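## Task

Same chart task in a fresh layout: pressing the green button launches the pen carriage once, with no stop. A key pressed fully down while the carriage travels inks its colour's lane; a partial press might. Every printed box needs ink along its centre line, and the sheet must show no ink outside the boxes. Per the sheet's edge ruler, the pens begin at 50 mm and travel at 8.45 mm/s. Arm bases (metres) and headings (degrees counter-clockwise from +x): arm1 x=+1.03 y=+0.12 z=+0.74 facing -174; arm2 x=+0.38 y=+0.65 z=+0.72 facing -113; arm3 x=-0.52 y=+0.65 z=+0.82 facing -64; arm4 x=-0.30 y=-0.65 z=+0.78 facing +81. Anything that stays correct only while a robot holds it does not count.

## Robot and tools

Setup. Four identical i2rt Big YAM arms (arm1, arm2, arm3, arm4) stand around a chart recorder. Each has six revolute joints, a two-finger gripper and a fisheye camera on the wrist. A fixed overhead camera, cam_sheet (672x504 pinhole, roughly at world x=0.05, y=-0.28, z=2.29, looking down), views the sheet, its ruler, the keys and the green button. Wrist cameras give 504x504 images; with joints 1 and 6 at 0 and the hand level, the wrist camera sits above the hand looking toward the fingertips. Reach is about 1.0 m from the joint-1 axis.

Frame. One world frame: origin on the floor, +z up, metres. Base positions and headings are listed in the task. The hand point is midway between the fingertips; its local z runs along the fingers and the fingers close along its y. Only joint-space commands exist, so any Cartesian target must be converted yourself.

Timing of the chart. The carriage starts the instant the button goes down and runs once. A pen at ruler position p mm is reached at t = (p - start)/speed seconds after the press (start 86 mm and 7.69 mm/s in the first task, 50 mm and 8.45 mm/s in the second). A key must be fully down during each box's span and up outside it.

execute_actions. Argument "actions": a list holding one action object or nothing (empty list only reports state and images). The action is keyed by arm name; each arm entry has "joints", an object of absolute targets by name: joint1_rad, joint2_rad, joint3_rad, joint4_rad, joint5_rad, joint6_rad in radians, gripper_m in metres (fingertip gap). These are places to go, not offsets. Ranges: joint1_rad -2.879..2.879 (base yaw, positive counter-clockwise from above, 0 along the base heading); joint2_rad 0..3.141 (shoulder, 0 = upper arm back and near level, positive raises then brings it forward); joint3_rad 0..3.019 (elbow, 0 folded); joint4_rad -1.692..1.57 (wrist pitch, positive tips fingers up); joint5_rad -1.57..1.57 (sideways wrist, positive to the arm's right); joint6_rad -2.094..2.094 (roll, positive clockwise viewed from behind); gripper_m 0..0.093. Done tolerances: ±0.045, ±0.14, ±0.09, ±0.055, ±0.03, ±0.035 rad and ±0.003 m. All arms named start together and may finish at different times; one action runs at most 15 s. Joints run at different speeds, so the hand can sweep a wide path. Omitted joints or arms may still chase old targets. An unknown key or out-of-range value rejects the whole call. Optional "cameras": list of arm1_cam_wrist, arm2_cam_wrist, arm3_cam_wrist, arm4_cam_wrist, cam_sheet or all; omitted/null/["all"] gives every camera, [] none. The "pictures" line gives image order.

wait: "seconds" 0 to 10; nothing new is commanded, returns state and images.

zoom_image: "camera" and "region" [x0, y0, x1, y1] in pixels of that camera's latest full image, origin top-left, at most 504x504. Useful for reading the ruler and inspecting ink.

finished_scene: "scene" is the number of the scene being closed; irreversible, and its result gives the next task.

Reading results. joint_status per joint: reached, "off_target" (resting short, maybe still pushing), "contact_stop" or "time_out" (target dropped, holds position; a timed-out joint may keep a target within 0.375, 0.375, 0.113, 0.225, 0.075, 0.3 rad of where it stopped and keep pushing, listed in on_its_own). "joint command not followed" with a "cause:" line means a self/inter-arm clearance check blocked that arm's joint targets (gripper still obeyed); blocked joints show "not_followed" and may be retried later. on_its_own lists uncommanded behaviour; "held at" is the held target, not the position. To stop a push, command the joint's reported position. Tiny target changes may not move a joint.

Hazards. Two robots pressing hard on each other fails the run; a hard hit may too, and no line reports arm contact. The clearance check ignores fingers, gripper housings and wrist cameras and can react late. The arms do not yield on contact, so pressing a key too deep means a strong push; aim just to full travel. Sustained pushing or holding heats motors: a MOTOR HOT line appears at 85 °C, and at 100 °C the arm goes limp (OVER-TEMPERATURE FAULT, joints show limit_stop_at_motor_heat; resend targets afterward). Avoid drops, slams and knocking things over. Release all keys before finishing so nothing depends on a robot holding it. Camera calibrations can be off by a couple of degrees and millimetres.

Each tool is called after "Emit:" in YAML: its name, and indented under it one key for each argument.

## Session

Emit:
execute_actions:
  actions: []

Scene clock: 0.00 s.
Motor temperatures (°C, as the motors report them): arm1=[24 26 24 22 23 22] | arm2=[25 26 26 23 23 25] | arm3=[24 25 24 23 22 23] | arm4=[24 22 25 25 25 26]
arm1.joint_positions: joint1_rad=+0.863 joint2_rad=+0.265 joint3_rad=+1.444 joint4_rad=-1.449 joint5_rad=-0.265 joint6_rad=-0.510 gripper_m=+0.094
arm1.joint_status: not commanded
arm1.hand: x=+1.0379 y=+0.0524 z=+1.3202 quat_wxyz=(-0.237, -0.530, -0.589, +0.562) (m; scene frame)
arm2.joint_positions: joint1_rad=-0.773 joint2_rad=+0.349 joint3_rad=+1.332 joint4_rad=-1.518 joint5_rad=+0.281 joint6_rad=-0.197 gripper_m=+0.095
arm2.joint_status: not commanded
arm2.hand: x=+0.2661 y=+0.6544 z=+1.2443 quat_wxyz=(+0.075, -0.842, -0.182, +0.502) (m; scene frame)
arm3.joint_positions: joint1_rad=-0.293 joint2_rad=+0.292 joint3_rad=+1.591 joint4_rad=-1.596 joint5_rad=-0.155 joint6_rad=-0.362 gripper_m=+0.095
arm3.joint_status: not commanded
arm3.hand: x=-0.4892 y=+0.6437 z=+1.4220 quat_wxyz=(-0.421, -0.361, -0.715, +0.425) (m; scene frame)
arm4.joint_positions: joint1_rad=-0.546 joint2_rad=+0.257 joint3_rad=+1.695 joint4_rad=-1.572 joint5_rad=+0.226 joint6_rad=-0.774 gripper_m=+0.094
arm4.joint_status: not commanded
arm4.hand: x=-0.2935 y=-0.7033 z=+1.4206 quat_wxyz=(-0.657, +0.499, -0.562, +0.052) (m; scene frame)
pictures: arm1_cam_wrist, arm2_cam_wrist, arm3_cam_wrist, arm4_cam_wrist, cam_sheet
camera_calibration (this result's frames):
arm1_cam_wrist: T_world_to_cam=[[-0.896422, 0.171084, 0.408848, 0.388163], [-0.0959248, 0.82573, -0.555849, 0.79054], [-0.432695, -0.537495, -0.723792, 1.56017], [0, 0, 0, 1]] pos_world=[1.09887, 0.1194, 1.40996]
arm2_cam_wrist: T_world_to_cam=[[-0.253082, 0.910869, 0.325986, -0.932681], [0.851147, 0.369815, -0.372541, 0.00328547], [-0.45989, 0.183179, -0.868876, 1.20522], [0, 0, 0, 1]] pos_world=[0.31543, 0.627564, 1.35246]
arm3_cam_wrist: T_world_to_cam=[[-0.877269, -0.382387, 0.290135, -0.593432], [-0.47973, 0.67828, -0.556593, 0.12647], [0.0160408, -0.627468, -0.778477, 1.6392], [0, 0, 0, 1]] pos_world=[-0.486222, 0.715844, 1.51865]
arm4_cam_wrist: T_world_to_cam=[[0.50626, -0.502003, 0.701209, -1.20063], [-0.182536, -0.857063, -0.481793, 0.0342263], [0.842841, 0.115917, -0.52553, 1.19669], [0, 0, 0, 1]] pos_world=[-0.394542, -0.712103, 1.48728]
Images, in order (width x height): arm1_cam_wrist 504x504, arm2_cam_wrist 504x504, arm3_cam_wrist 504x504, arm4_cam_wrist 504x504, cam_sheet 672x504.

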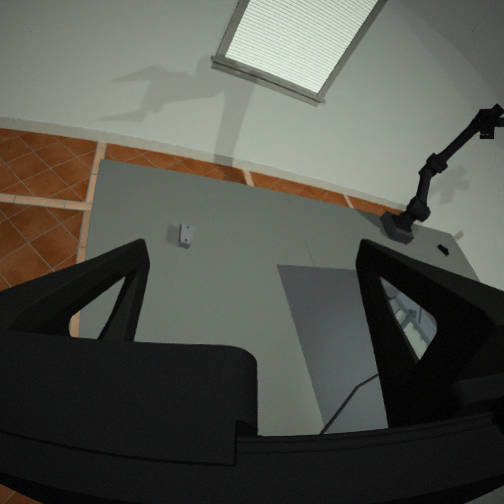

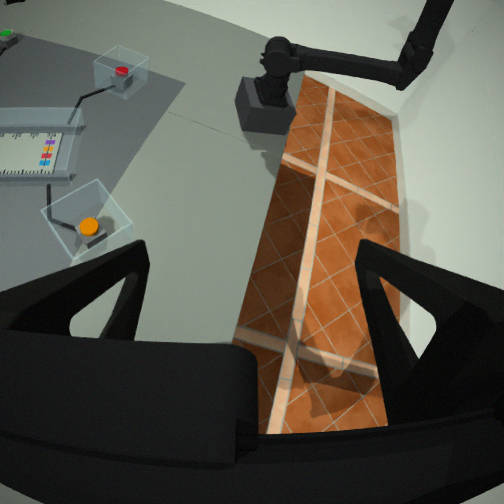

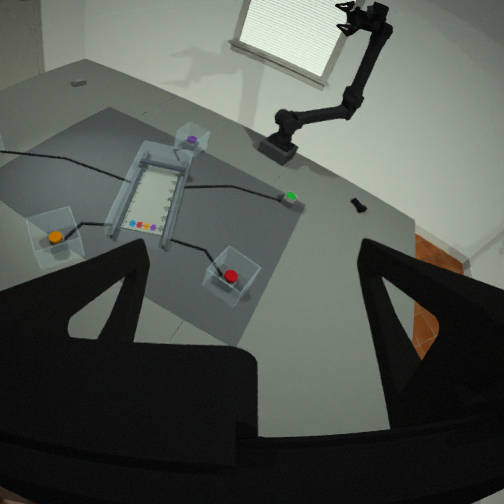

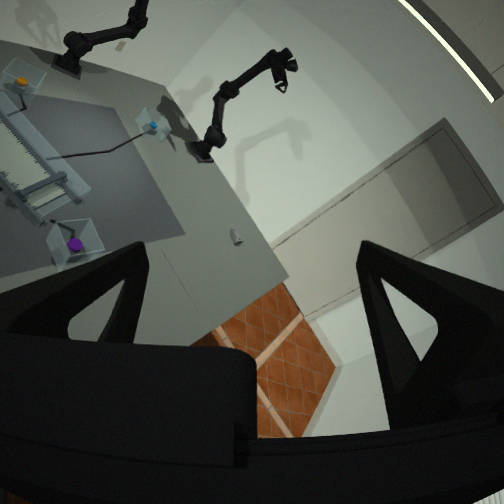

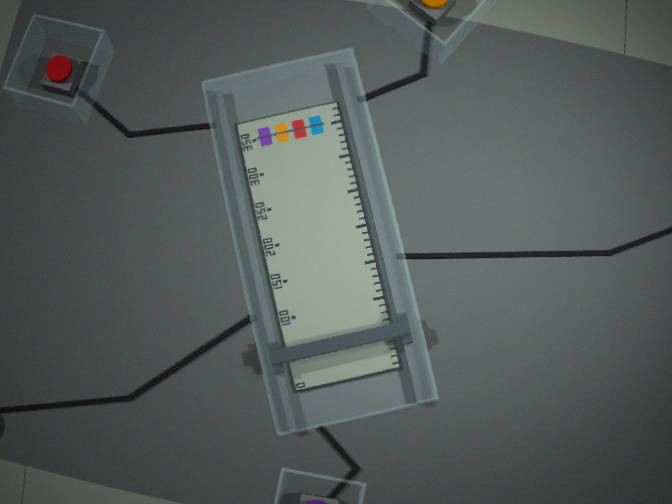

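Emit:
zoom_image:
  camera: "cam_sheet"
  region: [230, 90, 360, 190]

Region (230, 90, 360, 190) of cam_sheet's 672x504 image, scaled by 3.877, with more detail than that image has; it fills the top 388 rows of this view, and the rest is white.

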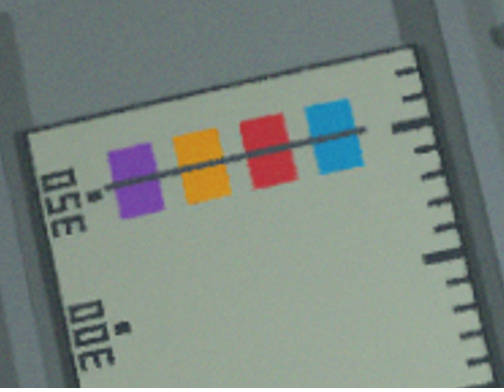

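Emit:
execute_actions:
  actions:
    - {"arm1":{"joints":{"joint1_rad":-0.33,"joint2_rad":1.25,"joint3_rad":1.2,"joint4_rad":-1.52,"joint5_rad":0,"joint6_rad":0,"gripper_m":0}},"arm2":{"joints":{"joint1_rad":-0.447,"joint2_rad":1.45,"joint3_rad":1.12,"joint4_rad":-1.23,"joint5_rad":0,"joint6_rad":0,"gripper_m":0}},"arm3":{"joints":{"joint1_rad":-0.281,"joint2_rad":1.685,"joint3_rad":1.13,"joint4_rad":-1.0,"joint5_rad":0,"joint6_rad":0,"gripper_m":0}},"arm4":{"joints":{"joint1_rad":0.672,"joint2_rad":1.40,"joint3_rad":1.01,"joint4_rad":-1.16,"joint5_rad":0,"joint6_rad":0,"gripper_m":0}}}

Scene clock: 17.80 s.
Motor temperatures (°C, as the motors report them): arm1=[24 26 25 22 23 22] | arm2=[25 26 28 23 23 25] | arm3=[24 25 24 23 22 23] | arm4=[24 23 25 26 25 26]
arm1.joint_positions: joint1_rad=-0.332 joint2_rad=+1.248 joint3_rad=+1.196 joint4_rad=-1.507 joint5_rad=-0.001 joint6_rad=-0.008 gripper_m=+0.000
arm1.joint_status: all done
arm1.hand: x=+0.6892 y=+0.2002 z=+0.9814 quat_wxyz=(+0.000, -0.994, +0.111, +0.006) (m; scene frame)
arm2.joint_positions: joint1_rad=-0.451 joint2_rad=+1.440 joint3_rad=+1.125 joint4_rad=-1.243 joint5_rad=+0.003 joint6_rad=-0.008 gripper_m=+0.001
arm2.joint_status: all done
arm2.hand: x=+0.0723 y=+0.3861 z=+0.8770 quat_wxyz=(+0.000, -0.936, -0.351, +0.010) (m; scene frame)
arm3.joint_positions: joint1_rad=-0.291 joint2_rad=+1.686 joint3_rad=+1.130 joint4_rad=-1.011 joint5_rad=-0.003 joint6_rad=-0.012 gripper_m=+0.001
arm3.joint_status: all done
arm3.hand: x=-0.4487 y=+0.1978 z=+0.8749 quat_wxyz=(-0.003, -0.645, -0.764, +0.004) (m; scene frame)
arm4.joint_positions: joint1_rad=+0.675 joint2_rad=+1.397 joint3_rad=+0.979 joint4_rad=-1.157 joint5_rad=+0.000 joint6_rad=-0.008 gripper_m=+0.001
arm4.joint_status: all done
arm4.hand: x=-0.4859 y=-0.3284 z=+0.8960 quat_wxyz=(+0.002, +0.868, -0.496, +0.001) (m; scene frame)
pictures: arm1_cam_wrist, arm2_cam_wrist, arm3_cam_wrist, arm4_cam_wrist, cam_sheet
camera_calibration (this result's frames):
arm1_cam_wrist: T_world_to_cam=[[0.215434, 0.976252, -0.0228199, -0.314968], [0.803911, -0.16404, 0.57168, -1.0818], [0.554361, -0.141505, -0.820159, 0.578524], [0, 0, 0, 1]] pos_world=[0.616812, 0.211894, 1.08574]
arm2_cam_wrist: T_world_to_cam=[[-0.679657, 0.733519, -0.00408759, -0.228784], [0.601966, 0.560931, 0.568325, -0.75028], [0.41917, 0.383806, -0.822794, 0.664689], [0, 0, 0, 1]] pos_world=[0.01753, 0.333561, 0.97237]
arm3_cam_wrist: T_world_to_cam=[[-0.987866, -0.155248, -0.00428881, -0.406581], [-0.127329, 0.793782, 0.594725, -0.728181], [-0.0889254, 0.588055, -0.803918, 0.667581], [0, 0, 0, 1]] pos_world=[-0.435001, 0.122322, 0.968004]
arm4_cam_wrist: T_world_to_cam=[[0.869505, 0.493821, -0.0100913, 0.59372], [0.401286, -0.694366, 0.597349, -0.562145], [0.287976, -0.523448, -0.801918, 0.807756], [0, 0, 0, 1]] pos_world=[-0.523276, -0.260708, 0.989542]
Images, in order (width x height): arm1_cam_wrist 504x504, arm2_cam_wrist 504x504, arm3_cam_wrist 504x504, arm4_cam_wrist 504x504, cam_sheet 672x504.

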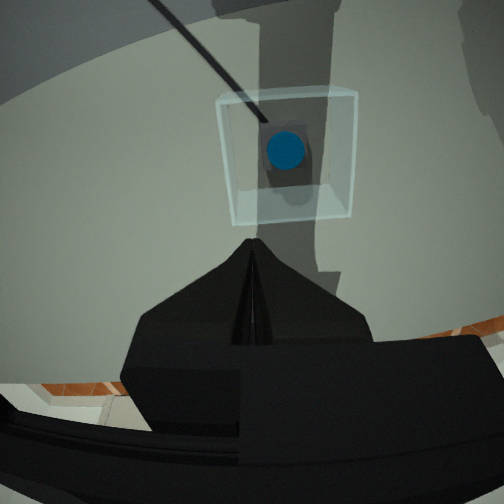

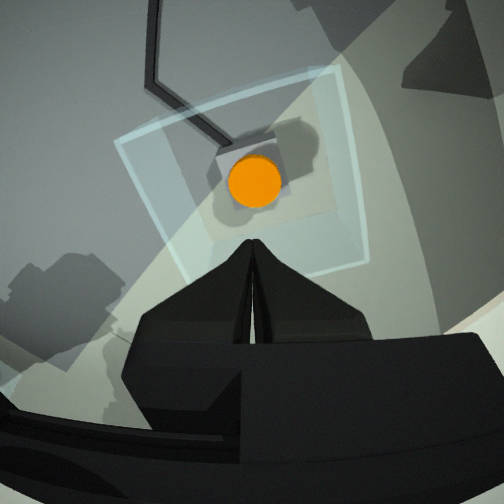

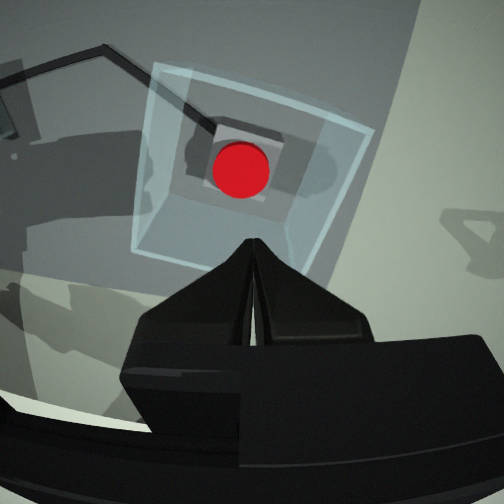

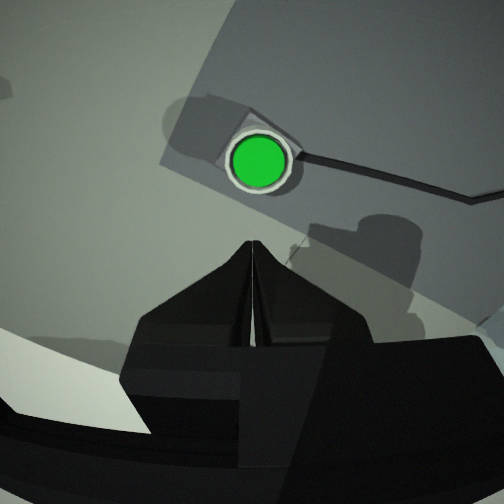

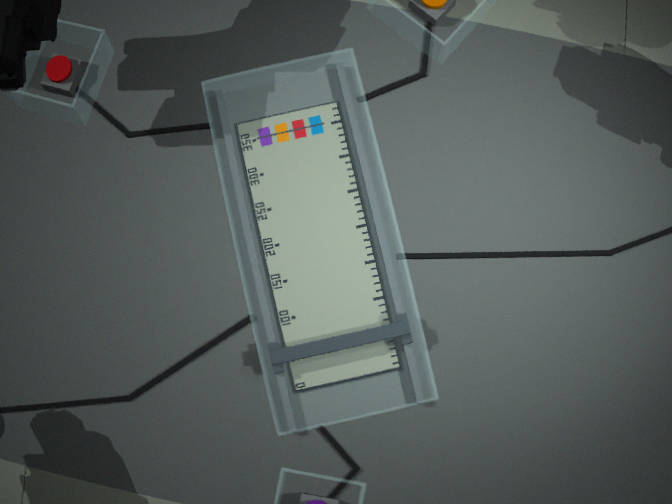

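Emit:
execute_actions:
  actions:
    - {"arm1":{"joints":{"joint1_rad":-0.448,"joint2_rad":1.365,"joint3_rad":0.772,"joint4_rad":-0.896}},"arm2":{"joints":{"joint2_rad":1.52,"joint3_rad":0.952,"joint4_rad":-0.953}},"arm3":{"joints":{"joint1_rad":-0.263,"joint2_rad":1.815,"joint3_rad":1.05,"joint4_rad":-0.75}},"arm4":{"joints":{"joint1_rad":-0.70,"joint2_rad":1.55,"joint3_rad":1.16,"joint4_rad":-1.153}}}

Scene clock: 36.37 s.
Motor temperatures (°C, as the motors report them): arm1=[24 26 27 22 23 22] | arm2=[25 26 28 23 23 25] | arm3=[24 26 26 23 22 23] | arm4=[24 23 28 25 25 26]
arm1.joint_positions: joint1_rad=-0.455 joint2_rad=+1.373 joint3_rad=+0.770 joint4_rad=-0.911 joint5_rad=-0.001 joint6_rad=-0.007 gripper_m=+0.000
arm1.joint_status: all done
arm1.hand: x=+0.7086 y=+0.2388 z=+0.7893 quat_wxyz=(+0.005, -0.985, +0.172, +0.029) (m; scene frame)
arm2.joint_positions: joint1_rad=-0.451 joint2_rad=+1.516 joint3_rad=+0.950 joint4_rad=-0.969 joint5_rad=+0.003 joint6_rad=-0.008 gripper_m=+0.001
arm2.joint_status: all done
arm2.hand: x=+0.0763 y=+0.3899 z=+0.7881 quat_wxyz=(-0.004, -0.936, -0.351, +0.021) (m; scene frame)
arm3.joint_positions: joint1_rad=-0.268 joint2_rad=+1.827 joint3_rad=+1.046 joint4_rad=-0.762 joint5_rad=-0.003 joint6_rad=-0.012 gripper_m=+0.001
arm3.joint_status: all done
arm3.hand: x=-0.4380 y=+0.1953 z=+0.7888 quat_wxyz=(-0.012, -0.636, -0.771, +0.012) (m; scene frame)
arm4.joint_positions: joint1_rad=-0.706 joint2_rad=+1.558 joint3_rad=+1.127 joint4_rad=-1.153 joint5_rad=+0.001 joint6_rad=-0.006 gripper_m=+0.001
arm4.joint_status: all done
arm4.hand: x=+0.0239 y=-0.3692 z=+0.8859 quat_wxyz=(+0.006, +0.353, -0.936, +0.003) (m; scene frame)
pictures: arm1_cam_wrist, arm2_cam_wrist, arm3_cam_wrist, arm4_cam_wrist, cam_sheet
camera_calibration (this result's frames):
arm1_cam_wrist: T_world_to_cam=[[0.333531, 0.942484, -0.0219555, -0.437616], [0.801538, -0.271238, 0.532885, -0.923368], [0.49628, -0.195332, -0.845903, 0.489972], [0, 0, 0, 1]] pos_world=[0.64291, 0.2577, 0.896909]
arm2_cam_wrist: T_world_to_cam=[[-0.679782, 0.733407, -0.00323269, -0.229889], [0.611619, 0.56932, 0.549361, -0.693371], [0.404745, 0.371469, -0.835579, 0.604396], [0, 0, 0, 1]] pos_world=[0.0231778, 0.338838, 0.885189]
arm3_cam_wrist: T_world_to_cam=[[-0.984019, -0.178033, -0.003392, -0.391385], [-0.14765, 0.805144, 0.574406, -0.668728], [-0.0995322, 0.565727, -0.818563, 0.612025], [0, 0, 0, 1]] pos_world=[-0.422952, 0.122504, 0.883775]
arm4_cam_wrist: T_world_to_cam=[[0.647837, -0.761741, -0.00757552, -0.290021], [-0.603321, -0.519127, 0.605401, -0.707488], [-0.465091, -0.387631, -0.795885, 0.694276], [0, 0, 0, 1]] pos_world=[0.0839452, -0.319074, 0.978681]
Images, in order (width x height): arm1_cam_wrist 504x504, arm2_cam_wrist 504x504, arm3_cam_wrist 504x504, arm4_cam_wrist 504x504, cam_sheet 672x504.

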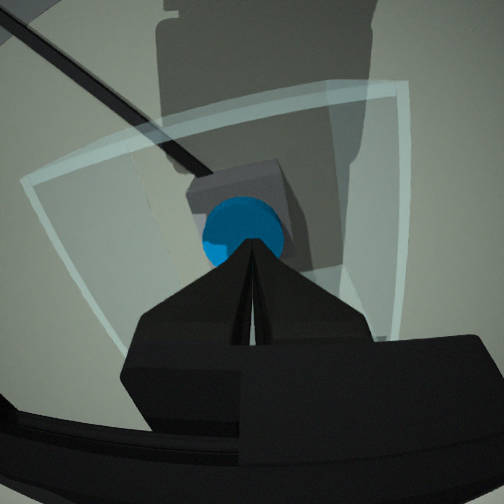

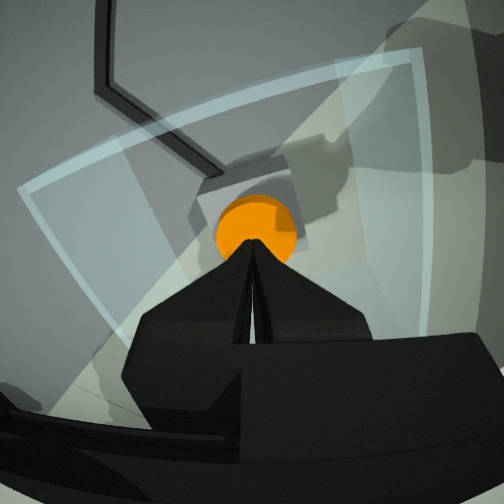

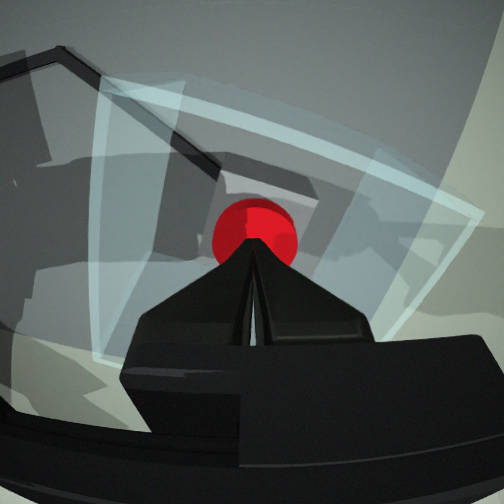

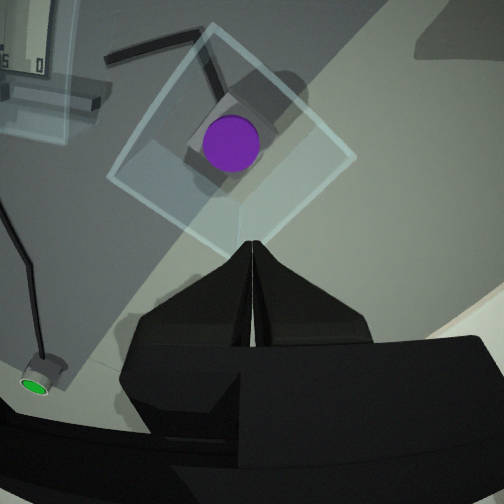

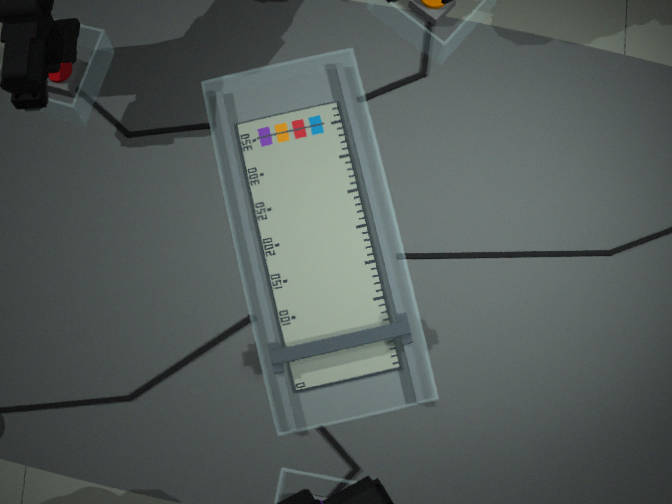

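Emit:
execute_actions:
  actions:
    - {"arm1":{"joints":{"joint2_rad":1.51}},"arm2":{"joints":{"joint2_rad":1.63}},"arm3":{"joints":{"joint2_rad":1.925}},"arm4":{"joints":{"joint1_rad":-0.673,"joint2_rad":1.685,"joint3_rad":1.07,"joint4_rad":-0.864}}}

Scene clock: 41.90 s.
Motor temperatures (°C, as the motors report them): arm1=[24 26 27 22 23 22] | arm2=[25 26 29 23 23 25] | arm3=[24 26 26 23 22 23] | arm4=[24 23 28 25 25 26]
arm1.joint_positions: joint1_rad=-0.455 joint2_rad=+1.453 joint3_rad=+0.785 joint4_rad=-0.909 joint5_rad=+0.000 joint6_rad=-0.007 gripper_m=+0.000
arm1.joint_status: all done
arm1.hand: x=+0.7083 y=+0.2391 z=+0.7681 quat_wxyz=(+0.000, -0.985, +0.172, -0.003) (m; scene frame)
arm2.joint_positions: joint1_rad=-0.451 joint2_rad=+1.581 joint3_rad=+0.957 joint4_rad=-0.965 joint5_rad=+0.003 joint6_rad=-0.008 gripper_m=+0.001
arm2.joint_status: all done
arm2.hand: x=+0.0772 y=+0.3907 z=+0.7654 quat_wxyz=(+0.005, -0.936, -0.351, -0.005) (m; scene frame)
arm3.joint_positions: joint1_rad=-0.268 joint2_rad=+1.865 joint3_rad=+1.053 joint4_rad=-0.758 joint5_rad=-0.003 joint6_rad=-0.012 gripper_m=+0.001
arm3.joint_status: all done
arm3.hand: x=-0.4386 y=+0.1976 z=+0.7737 quat_wxyz=(-0.001, -0.637, -0.771, +0.003) (m; scene frame)
arm4.joint_positions: joint1_rad=-0.673 joint2_rad=+1.700 joint3_rad=+1.054 joint4_rad=-0.874 joint5_rad=+0.001 joint6_rad=-0.006 gripper_m=+0.001
arm4.joint_status: all done
arm4.hand: x=+0.0343 y=-0.3405 z=+0.8031 quat_wxyz=(-0.023, +0.368, -0.929, -0.009) (m; scene frame)
pictures: arm1_cam_wrist, arm2_cam_wrist, arm3_cam_wrist, arm4_cam_wrist, cam_sheet
camera_calibration (this result's frames):
arm1_cam_wrist: T_world_to_cam=[[0.334882, 0.942003, -0.0219947, -0.439035], [0.767943, -0.259329, 0.585673, -0.931314], [0.546002, -0.213022, -0.810249, 0.413932], [0, 0, 0, 1]] pos_world=[0.636213, 0.260232, 0.871177]
arm2_cam_wrist: T_world_to_cam=[[-0.679169, 0.73396, -0.00566751, -0.228335], [0.587799, 0.548512, 0.594666, -0.706596], [0.439569, 0.400547, -0.803953, 0.546498], [0, 0, 0, 1]] pos_world=[0.0200345, 0.336266, 0.858254]
arm3_cam_wrist: T_world_to_cam=[[-0.984064, -0.177781, -0.00339576, -0.391587], [-0.144583, 0.788892, 0.597282, -0.675173], [-0.103507, 0.588254, -0.802024, 0.579302], [0, 0, 0, 1]] pos_world=[-0.423004, 0.122245, 0.866553]
arm4_cam_wrist: T_world_to_cam=[[0.672556, -0.74, -0.00829661, -0.26844], [-0.613232, -0.563547, 0.553499, -0.609244], [-0.414265, -0.367171, -0.832809, 0.67919], [0, 0, 0, 1]] pos_world=[0.0882975, -0.292605, 0.900624]
Images, in order (width x height): arm1_cam_wrist 504x504, arm2_cam_wrist 504x504, arm3_cam_wrist 504x504, arm4_cam_wrist 504x504, cam_sheet 672x504.

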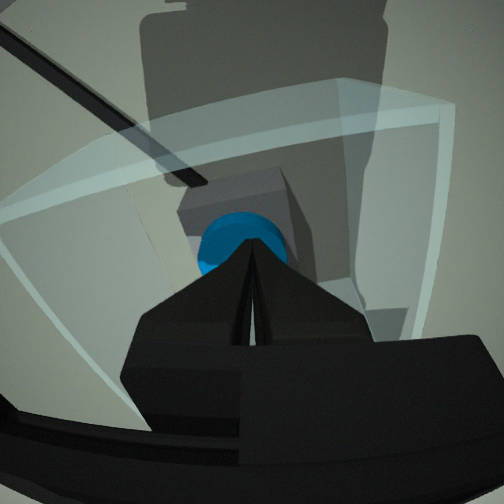

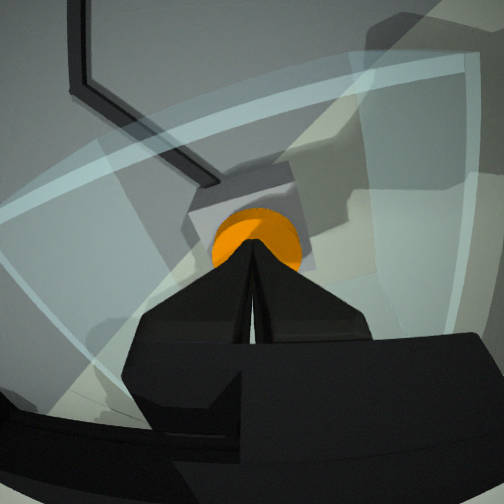

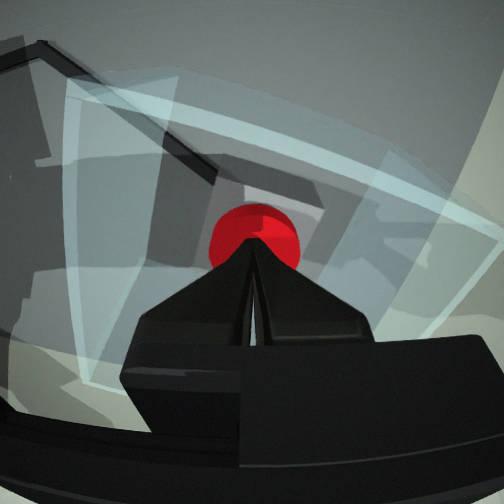

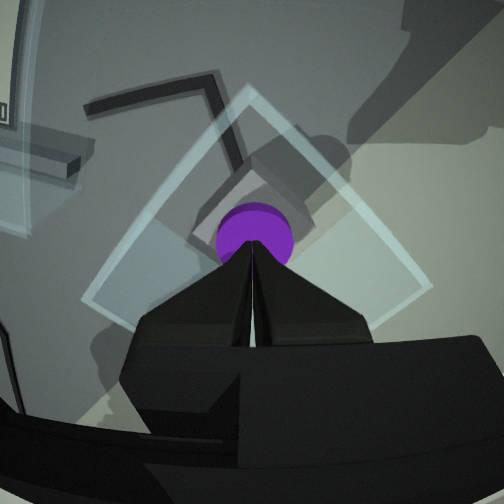

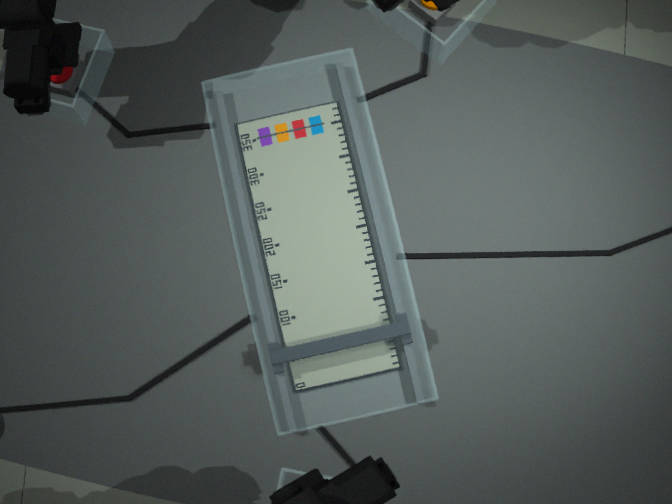

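Emit:
execute_actions:
  actions:
    - {"arm1":{"joints":{"joint2_rad":1.55}},"arm3":{"joints":{"joint2_rad":1.97}},"arm4":{"joints":{"joint2_rad":1.82}}}
  cameras: ["arm3_cam_wrist","arm4_cam_wrist","arm1_cam_wrist"]

Emit:
zoom_image:
  camera: "arm3_cam_wrist"
  region: [170, 130, 350, 290]

Scene clock: 46.17 s.
Motor temperatures (°C, as the motors report them): arm1=[24 26 26 22 23 22] | arm2=[25 26 28 23 23 25] | arm3=[24 26 25 23 22 23] | arm4=[24 23 28 25 25 26]
arm1.joint_positions: joint1_rad=-0.455 joint2_rad=+1.459 joint3_rad=+0.789 joint4_rad=-0.915 joint5_rad=+0.000 joint6_rad=-0.007 gripper_m=+0.000
arm1.joint_status: all done
arm1.hand: x=+0.7082 y=+0.2391 z=+0.7676 quat_wxyz=(-0.001, -0.985, +0.172, -0.006) (m; scene frame)
arm2.joint_positions: joint1_rad=-0.451 joint2_rad=+1.581 joint3_rad=+0.957 joint4_rad=-0.965 joint5_rad=+0.003 joint6_rad=-0.008 gripper_m=+0.001
arm2.joint_status: not commanded
arm2.hand: x=+0.0772 y=+0.3907 z=+0.7654 quat_wxyz=(+0.005, -0.936, -0.351, -0.005) (m; scene frame)
arm3.joint_positions: joint1_rad=-0.268 joint2_rad=+1.867 joint3_rad=+1.053 joint4_rad=-0.758 joint5_rad=-0.003 joint6_rad=-0.012 gripper_m=+0.001
arm3.joint_status: all done
arm3.hand: x=-0.4386 y=+0.1980 z=+0.7728 quat_wxyz=(-0.001, -0.637, -0.771, +0.002) (m; scene frame)
arm4.joint_positions: joint1_rad=-0.673 joint2_rad=+1.776 joint3_rad=+1.070 joint4_rad=-0.869 joint5_rad=+0.001 joint6_rad=-0.006 gripper_m=+0.001
arm4.joint_status: all done
arm4.hand: x=+0.0340 y=-0.3407 z=+0.7751 quat_wxyz=(+0.002, +0.368, -0.930, +0.001) (m; scene frame)
pictures: arm1_cam_wrist, arm3_cam_wrist, arm4_cam_wrist
camera_calibration (this result's frames):
arm1_cam_wrist: T_world_to_cam=[[0.335041, 0.941945, -0.0220846, -0.439075], [0.763728, -0.257775, 0.591838, -0.933122], [0.551785, -0.215157, -0.805755, 0.406553], [0, 0, 0, 1]] pos_world=[0.63543, 0.260522, 0.870142]
arm3_cam_wrist: T_world_to_cam=[[-0.984067, -0.177764, -0.00339576, -0.3916], [-0.144371, 0.787771, 0.59881, -0.675814], [-0.103772, 0.58976, -0.800884, 0.577132], [0, 0, 0, 1]] pos_world=[-0.423038, 0.122405, 0.86557]
arm4_cam_wrist: T_world_to_cam=[[0.672237, -0.740292, -0.00808586, -0.268859], [-0.58988, -0.542188, 0.598392, -0.622341], [-0.447369, -0.397492, -0.801162, 0.621917], [0, 0, 0, 1]] pos_world=[0.0918567, -0.289253, 0.868487]
Images, in order (width x height): arm1_cam_wrist 504x504, arm3_cam_wrist 504x504, arm4_cam_wrist 504x504.

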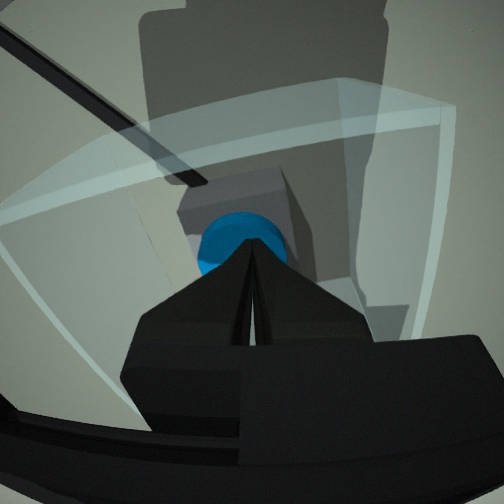

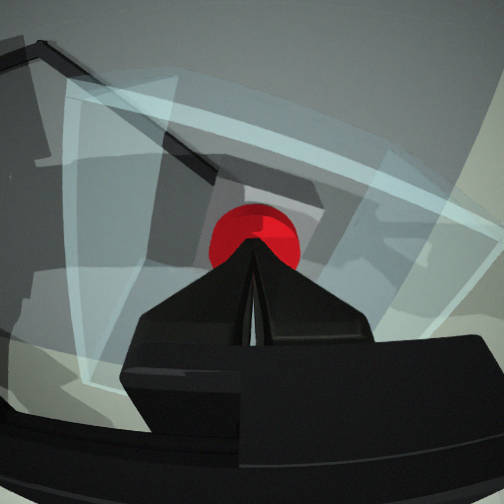

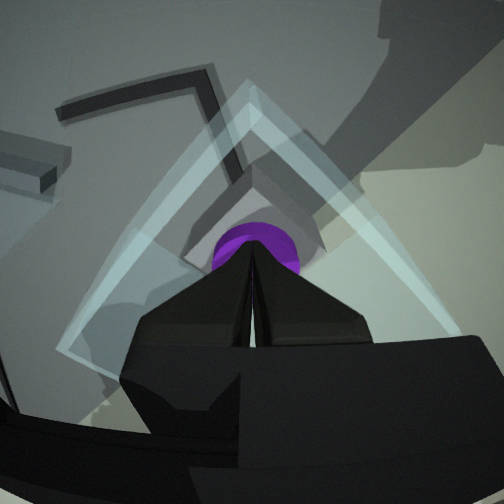

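Region (170, 130, 350, 290) of arm3_cam_wrist's 504x504 image, scaled by 2.800, with more detail than that image has.

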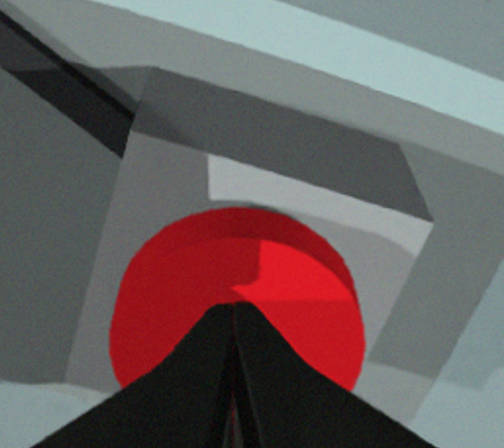

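Emit:
execute_actions:
  actions:
    - {"arm1":{"joints":{"joint2_rad":1.375}},"arm2":{"joints":{"joint2_rad":1.51}},"arm3":{"joints":{"joint2_rad":1.805}},"arm4":{"joints":{"joint2_rad":1.55,"joint3_rad":1.12,"joint4_rad":-1.1}}}
  cameras: []

Emit:
execute_actions:
  actions:
    - {"arm4":{"joints":{"joint1_rad":0.656,"joint2_rad":1.42,"joint3_rad":0.95,"joint4_rad":-1.06}}}
  cameras: ["arm4_cam_wrist"]

Emit:
execute_actions:
  actions:
    - {"arm4":{"joints":{"joint2_rad":1.50,"joint3_rad":0.85,"joint4_rad":-0.825}}}

Scene clock: 54.57 s.
Motor temperatures (°C, as the motors report them): arm1=[24 26 26 22 23 22] | arm2=[25 26 28 23 23 25] | arm3=[24 26 25 23 22 23] | arm4=[24 23 28 25 25 26]
arm1.joint_positions: joint1_rad=-0.455 joint2_rad=+1.377 joint3_rad=+0.775 joint4_rad=-0.910 joint5_rad=+0.000 joint6_rad=-0.007 gripper_m=+0.000
arm1.joint_status: all done
arm1.hand: x=+0.7064 y=+0.2398 z=+0.7897 quat_wxyz=(+0.005, -0.985, +0.172, +0.030) (m; scene frame)
arm2.joint_positions: joint1_rad=-0.451 joint2_rad=+1.517 joint3_rad=+0.957 joint4_rad=-0.965 joint5_rad=+0.003 joint6_rad=-0.008 gripper_m=+0.001
arm2.joint_status: all done
arm2.hand: x=+0.0733 y=+0.3873 z=+0.7899 quat_wxyz=(-0.006, -0.936, -0.351, +0.025) (m; scene frame)
arm3.joint_positions: joint1_rad=-0.268 joint2_rad=+1.815 joint3_rad=+1.053 joint4_rad=-0.757 joint5_rad=-0.003 joint6_rad=-0.012 gripper_m=+0.001
arm3.joint_status: all done
arm3.hand: x=-0.4369 y=+0.1892 z=+0.7960 quat_wxyz=(-0.021, -0.636, -0.771, +0.020) (m; scene frame)
arm4.joint_positions: joint1_rad=-0.673 joint2_rad=+1.543 joint3_rad=+1.090 joint4_rad=-1.093 joint5_rad=+0.001 joint6_rad=-0.006 gripper_m=+0.001
arm4.joint_status: all done
arm4.hand: x=+0.0148 y=-0.3586 z=+0.8794 quat_wxyz=(-0.011, +0.368, -0.930, -0.004) (m; scene frame)
pictures: none
No camera images: the call's "cameras" was empty. Leave "cameras" out to get every camera's image.

Scene clock: 56.27 s.
Motor temperatures (°C, as the motors report them): arm1=[24 26 26 22 23 22] | arm2=[25 26 28 23 23 25] | arm3=[24 26 25 23 22 23] | arm4=[24 23 28 25 25 26]
arm1.joint_positions: joint1_rad=-0.455 joint2_rad=+1.377 joint3_rad=+0.775 joint4_rad=-0.910 joint5_rad=+0.000 joint6_rad=-0.007 gripper_m=+0.000
arm1.joint_status: not commanded
arm1.hand: x=+0.7064 y=+0.2398 z=+0.7897 quat_wxyz=(+0.005, -0.985, +0.172, +0.030) (m; scene frame)
arm2.joint_positions: joint1_rad=-0.451 joint2_rad=+1.517 joint3_rad=+0.957 joint4_rad=-0.965 joint5_rad=+0.003 joint6_rad=-0.008 gripper_m=+0.001
arm2.joint_status: not commanded
arm2.hand: x=+0.0733 y=+0.3873 z=+0.7899 quat_wxyz=(-0.006, -0.936, -0.351, +0.025) (m; scene frame)
arm3.joint_positions: joint1_rad=-0.268 joint2_rad=+1.815 joint3_rad=+1.053 joint4_rad=-0.757 joint5_rad=-0.003 joint6_rad=-0.012 gripper_m=+0.001
arm3.joint_status: not commanded
arm3.hand: x=-0.4369 y=+0.1892 z=+0.7960 quat_wxyz=(-0.021, -0.636, -0.771, +0.020) (m; scene frame)
arm4.joint_positions: joint1_rad=+0.660 joint2_rad=+1.422 joint3_rad=+0.948 joint4_rad=-1.063 joint5_rad=-0.001 joint6_rad=-0.006 gripper_m=+0.001
arm4.joint_status: all done
arm4.hand: x=-0.4860 y=-0.3175 z=+0.8767 quat_wxyz=(-0.008, +0.864, -0.503, -0.015) (m; scene frame)
pictures: arm4_cam_wrist
camera_calibration (this result's frames):
arm4_cam_wrist: T_world_to_cam=[[0.877309, 0.479804, -0.0108681, 0.588196], [0.400651, -0.719737, 0.566972, -0.524736], [0.264213, -0.501764, -0.823665, 0.812349], [0, 0, 0, 1]] pos_world=[-0.520427, -0.252283, 0.973007]
Images, in order (width x height): arm4_cam_wrist 504x504.

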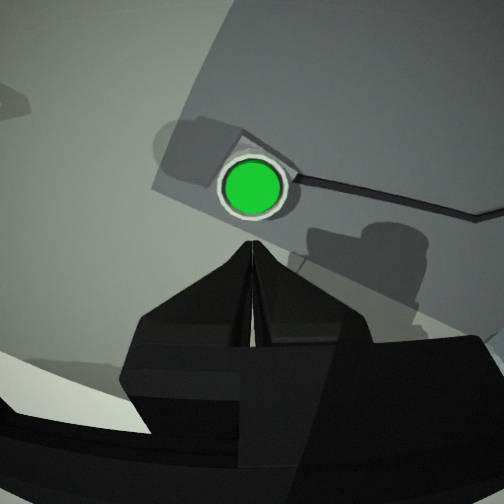

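Scene clock: 57.20 s.
Motor temperatures (°C, as the motors report them): arm1=[24 26 26 22 23 22] | arm2=[25 26 29 23 23 25] | arm3=[24 26 25 23 22 23] | arm4=[24 23 28 25 25 26]
arm1.joint_positions: joint1_rad=-0.455 joint2_rad=+1.377 joint3_rad=+0.775 joint4_rad=-0.910 joint5_rad=+0.000 joint6_rad=-0.007 gripper_m=+0.000
arm1.joint_status: not commanded
arm1.hand: x=+0.7064 y=+0.2398 z=+0.7897 quat_wxyz=(+0.005, -0.985, +0.172, +0.030) (m; scene frame)
arm2.joint_positions: joint1_rad=-0.451 joint2_rad=+1.517 joint3_rad=+0.957 joint4_rad=-0.965 joint5_rad=+0.003 joint6_rad=-0.008 gripper_m=+0.001
arm2.joint_status: not commanded
arm2.hand: x=+0.0733 y=+0.3873 z=+0.7899 quat_wxyz=(-0.006, -0.936, -0.351, +0.025) (m; scene frame)
arm3.joint_positions: joint1_rad=-0.268 joint2_rad=+1.815 joint3_rad=+1.053 joint4_rad=-0.757 joint5_rad=-0.003 joint6_rad=-0.012 gripper_m=+0.001
arm3.joint_status: not commanded
arm3.hand: x=-0.4369 y=+0.1892 z=+0.7960 quat_wxyz=(-0.021, -0.636, -0.771, +0.020) (m; scene frame)
arm4.joint_positions: joint1_rad=+0.660 joint2_rad=+1.511 joint3_rad=+0.833 joint4_rad=-0.835 joint5_rad=-0.001 joint6_rad=-0.006 gripper_m=+0.001
arm4.joint_status: all done
arm4.hand: x=-0.4848 y=-0.3197 z=+0.8092 quat_wxyz=(-0.014, +0.864, -0.503, -0.025) (m; scene frame)
pictures: arm1_cam_wrist, arm2_cam_wrist, arm3_cam_wrist, arm4_cam_wrist, cam_sheet
camera_calibration (this result's frames):
arm1_cam_wrist: T_world_to_cam=[[0.333532, 0.942501, -0.0211637, -0.438401], [0.802528, -0.272076, 0.530965, -0.92053], [0.494677, -0.194079, -0.847129, 0.493425], [0, 0, 0, 1]] pos_world=[0.640885, 0.258503, 0.897486]
arm2_cam_wrist: T_world_to_cam=[[-0.679566, 0.733607, -0.00326133, -0.23003], [0.615765, 0.57281, 0.541038, -0.686134], [0.398777, 0.365663, -0.840992, 0.615026], [0, 0, 0, 1]] pos_world=[0.0209187, 0.336884, 0.887706]
arm3_cam_wrist: T_world_to_cam=[[-0.983982, -0.178237, -0.00338365, -0.391273], [-0.150054, 0.81785, 0.555522, -0.656235], [-0.096247, 0.547131, -0.831495, 0.636733], [0, 0, 0, 1]] pos_world=[-0.422193, 0.118586, 0.892669]
arm4_cam_wrist: T_world_to_cam=[[0.877193, 0.48001, -0.0111167, 0.587715], [0.40708, -0.731241, 0.547333, -0.47319], [0.254596, -0.484642, -0.836841, 0.766801], [0, 0, 0, 1]] pos_world=[-0.518138, -0.256501, 0.907216]
Images, in order (width x height): arm1_cam_wrist 504x504, arm2_cam_wrist 504x504, arm3_cam_wrist 504x504, arm4_cam_wrist 504x504, cam_sheet 672x504.

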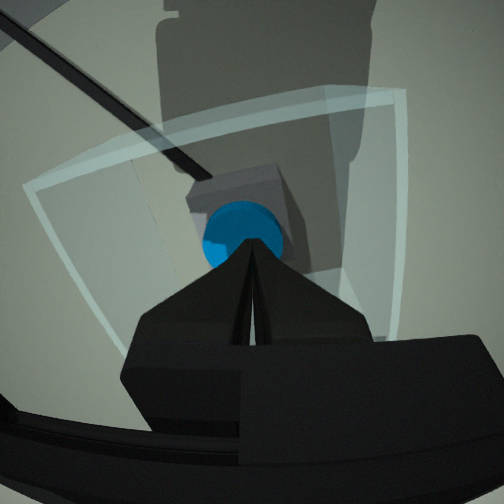

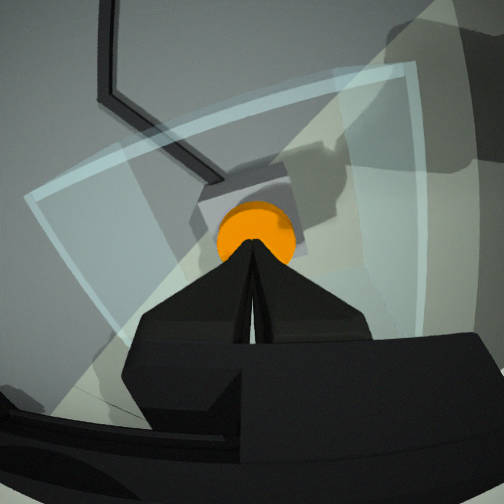

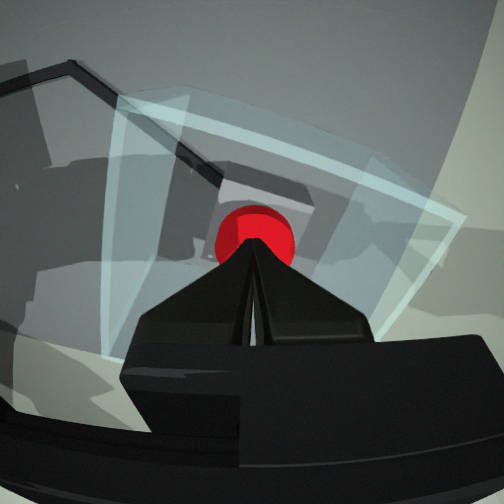

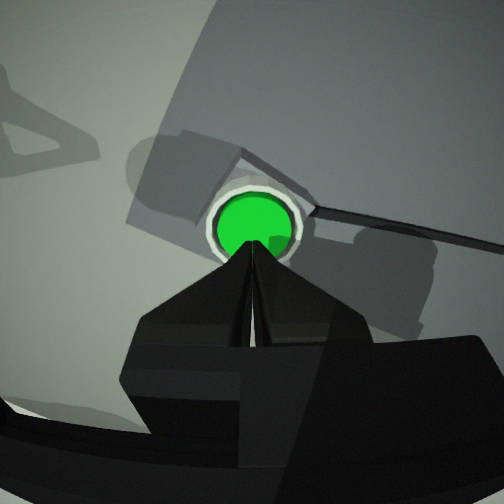

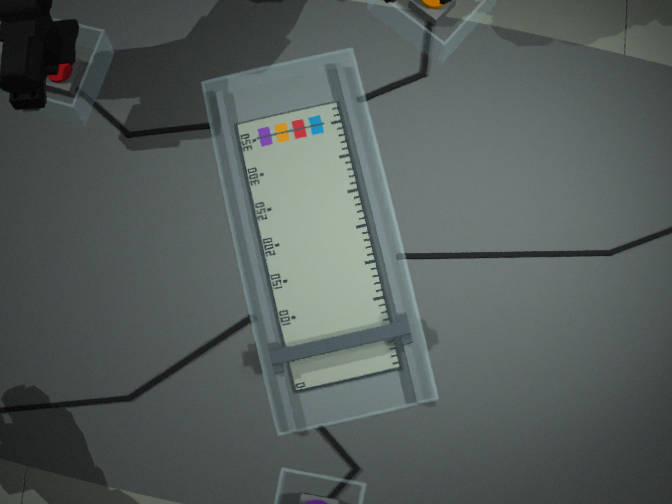

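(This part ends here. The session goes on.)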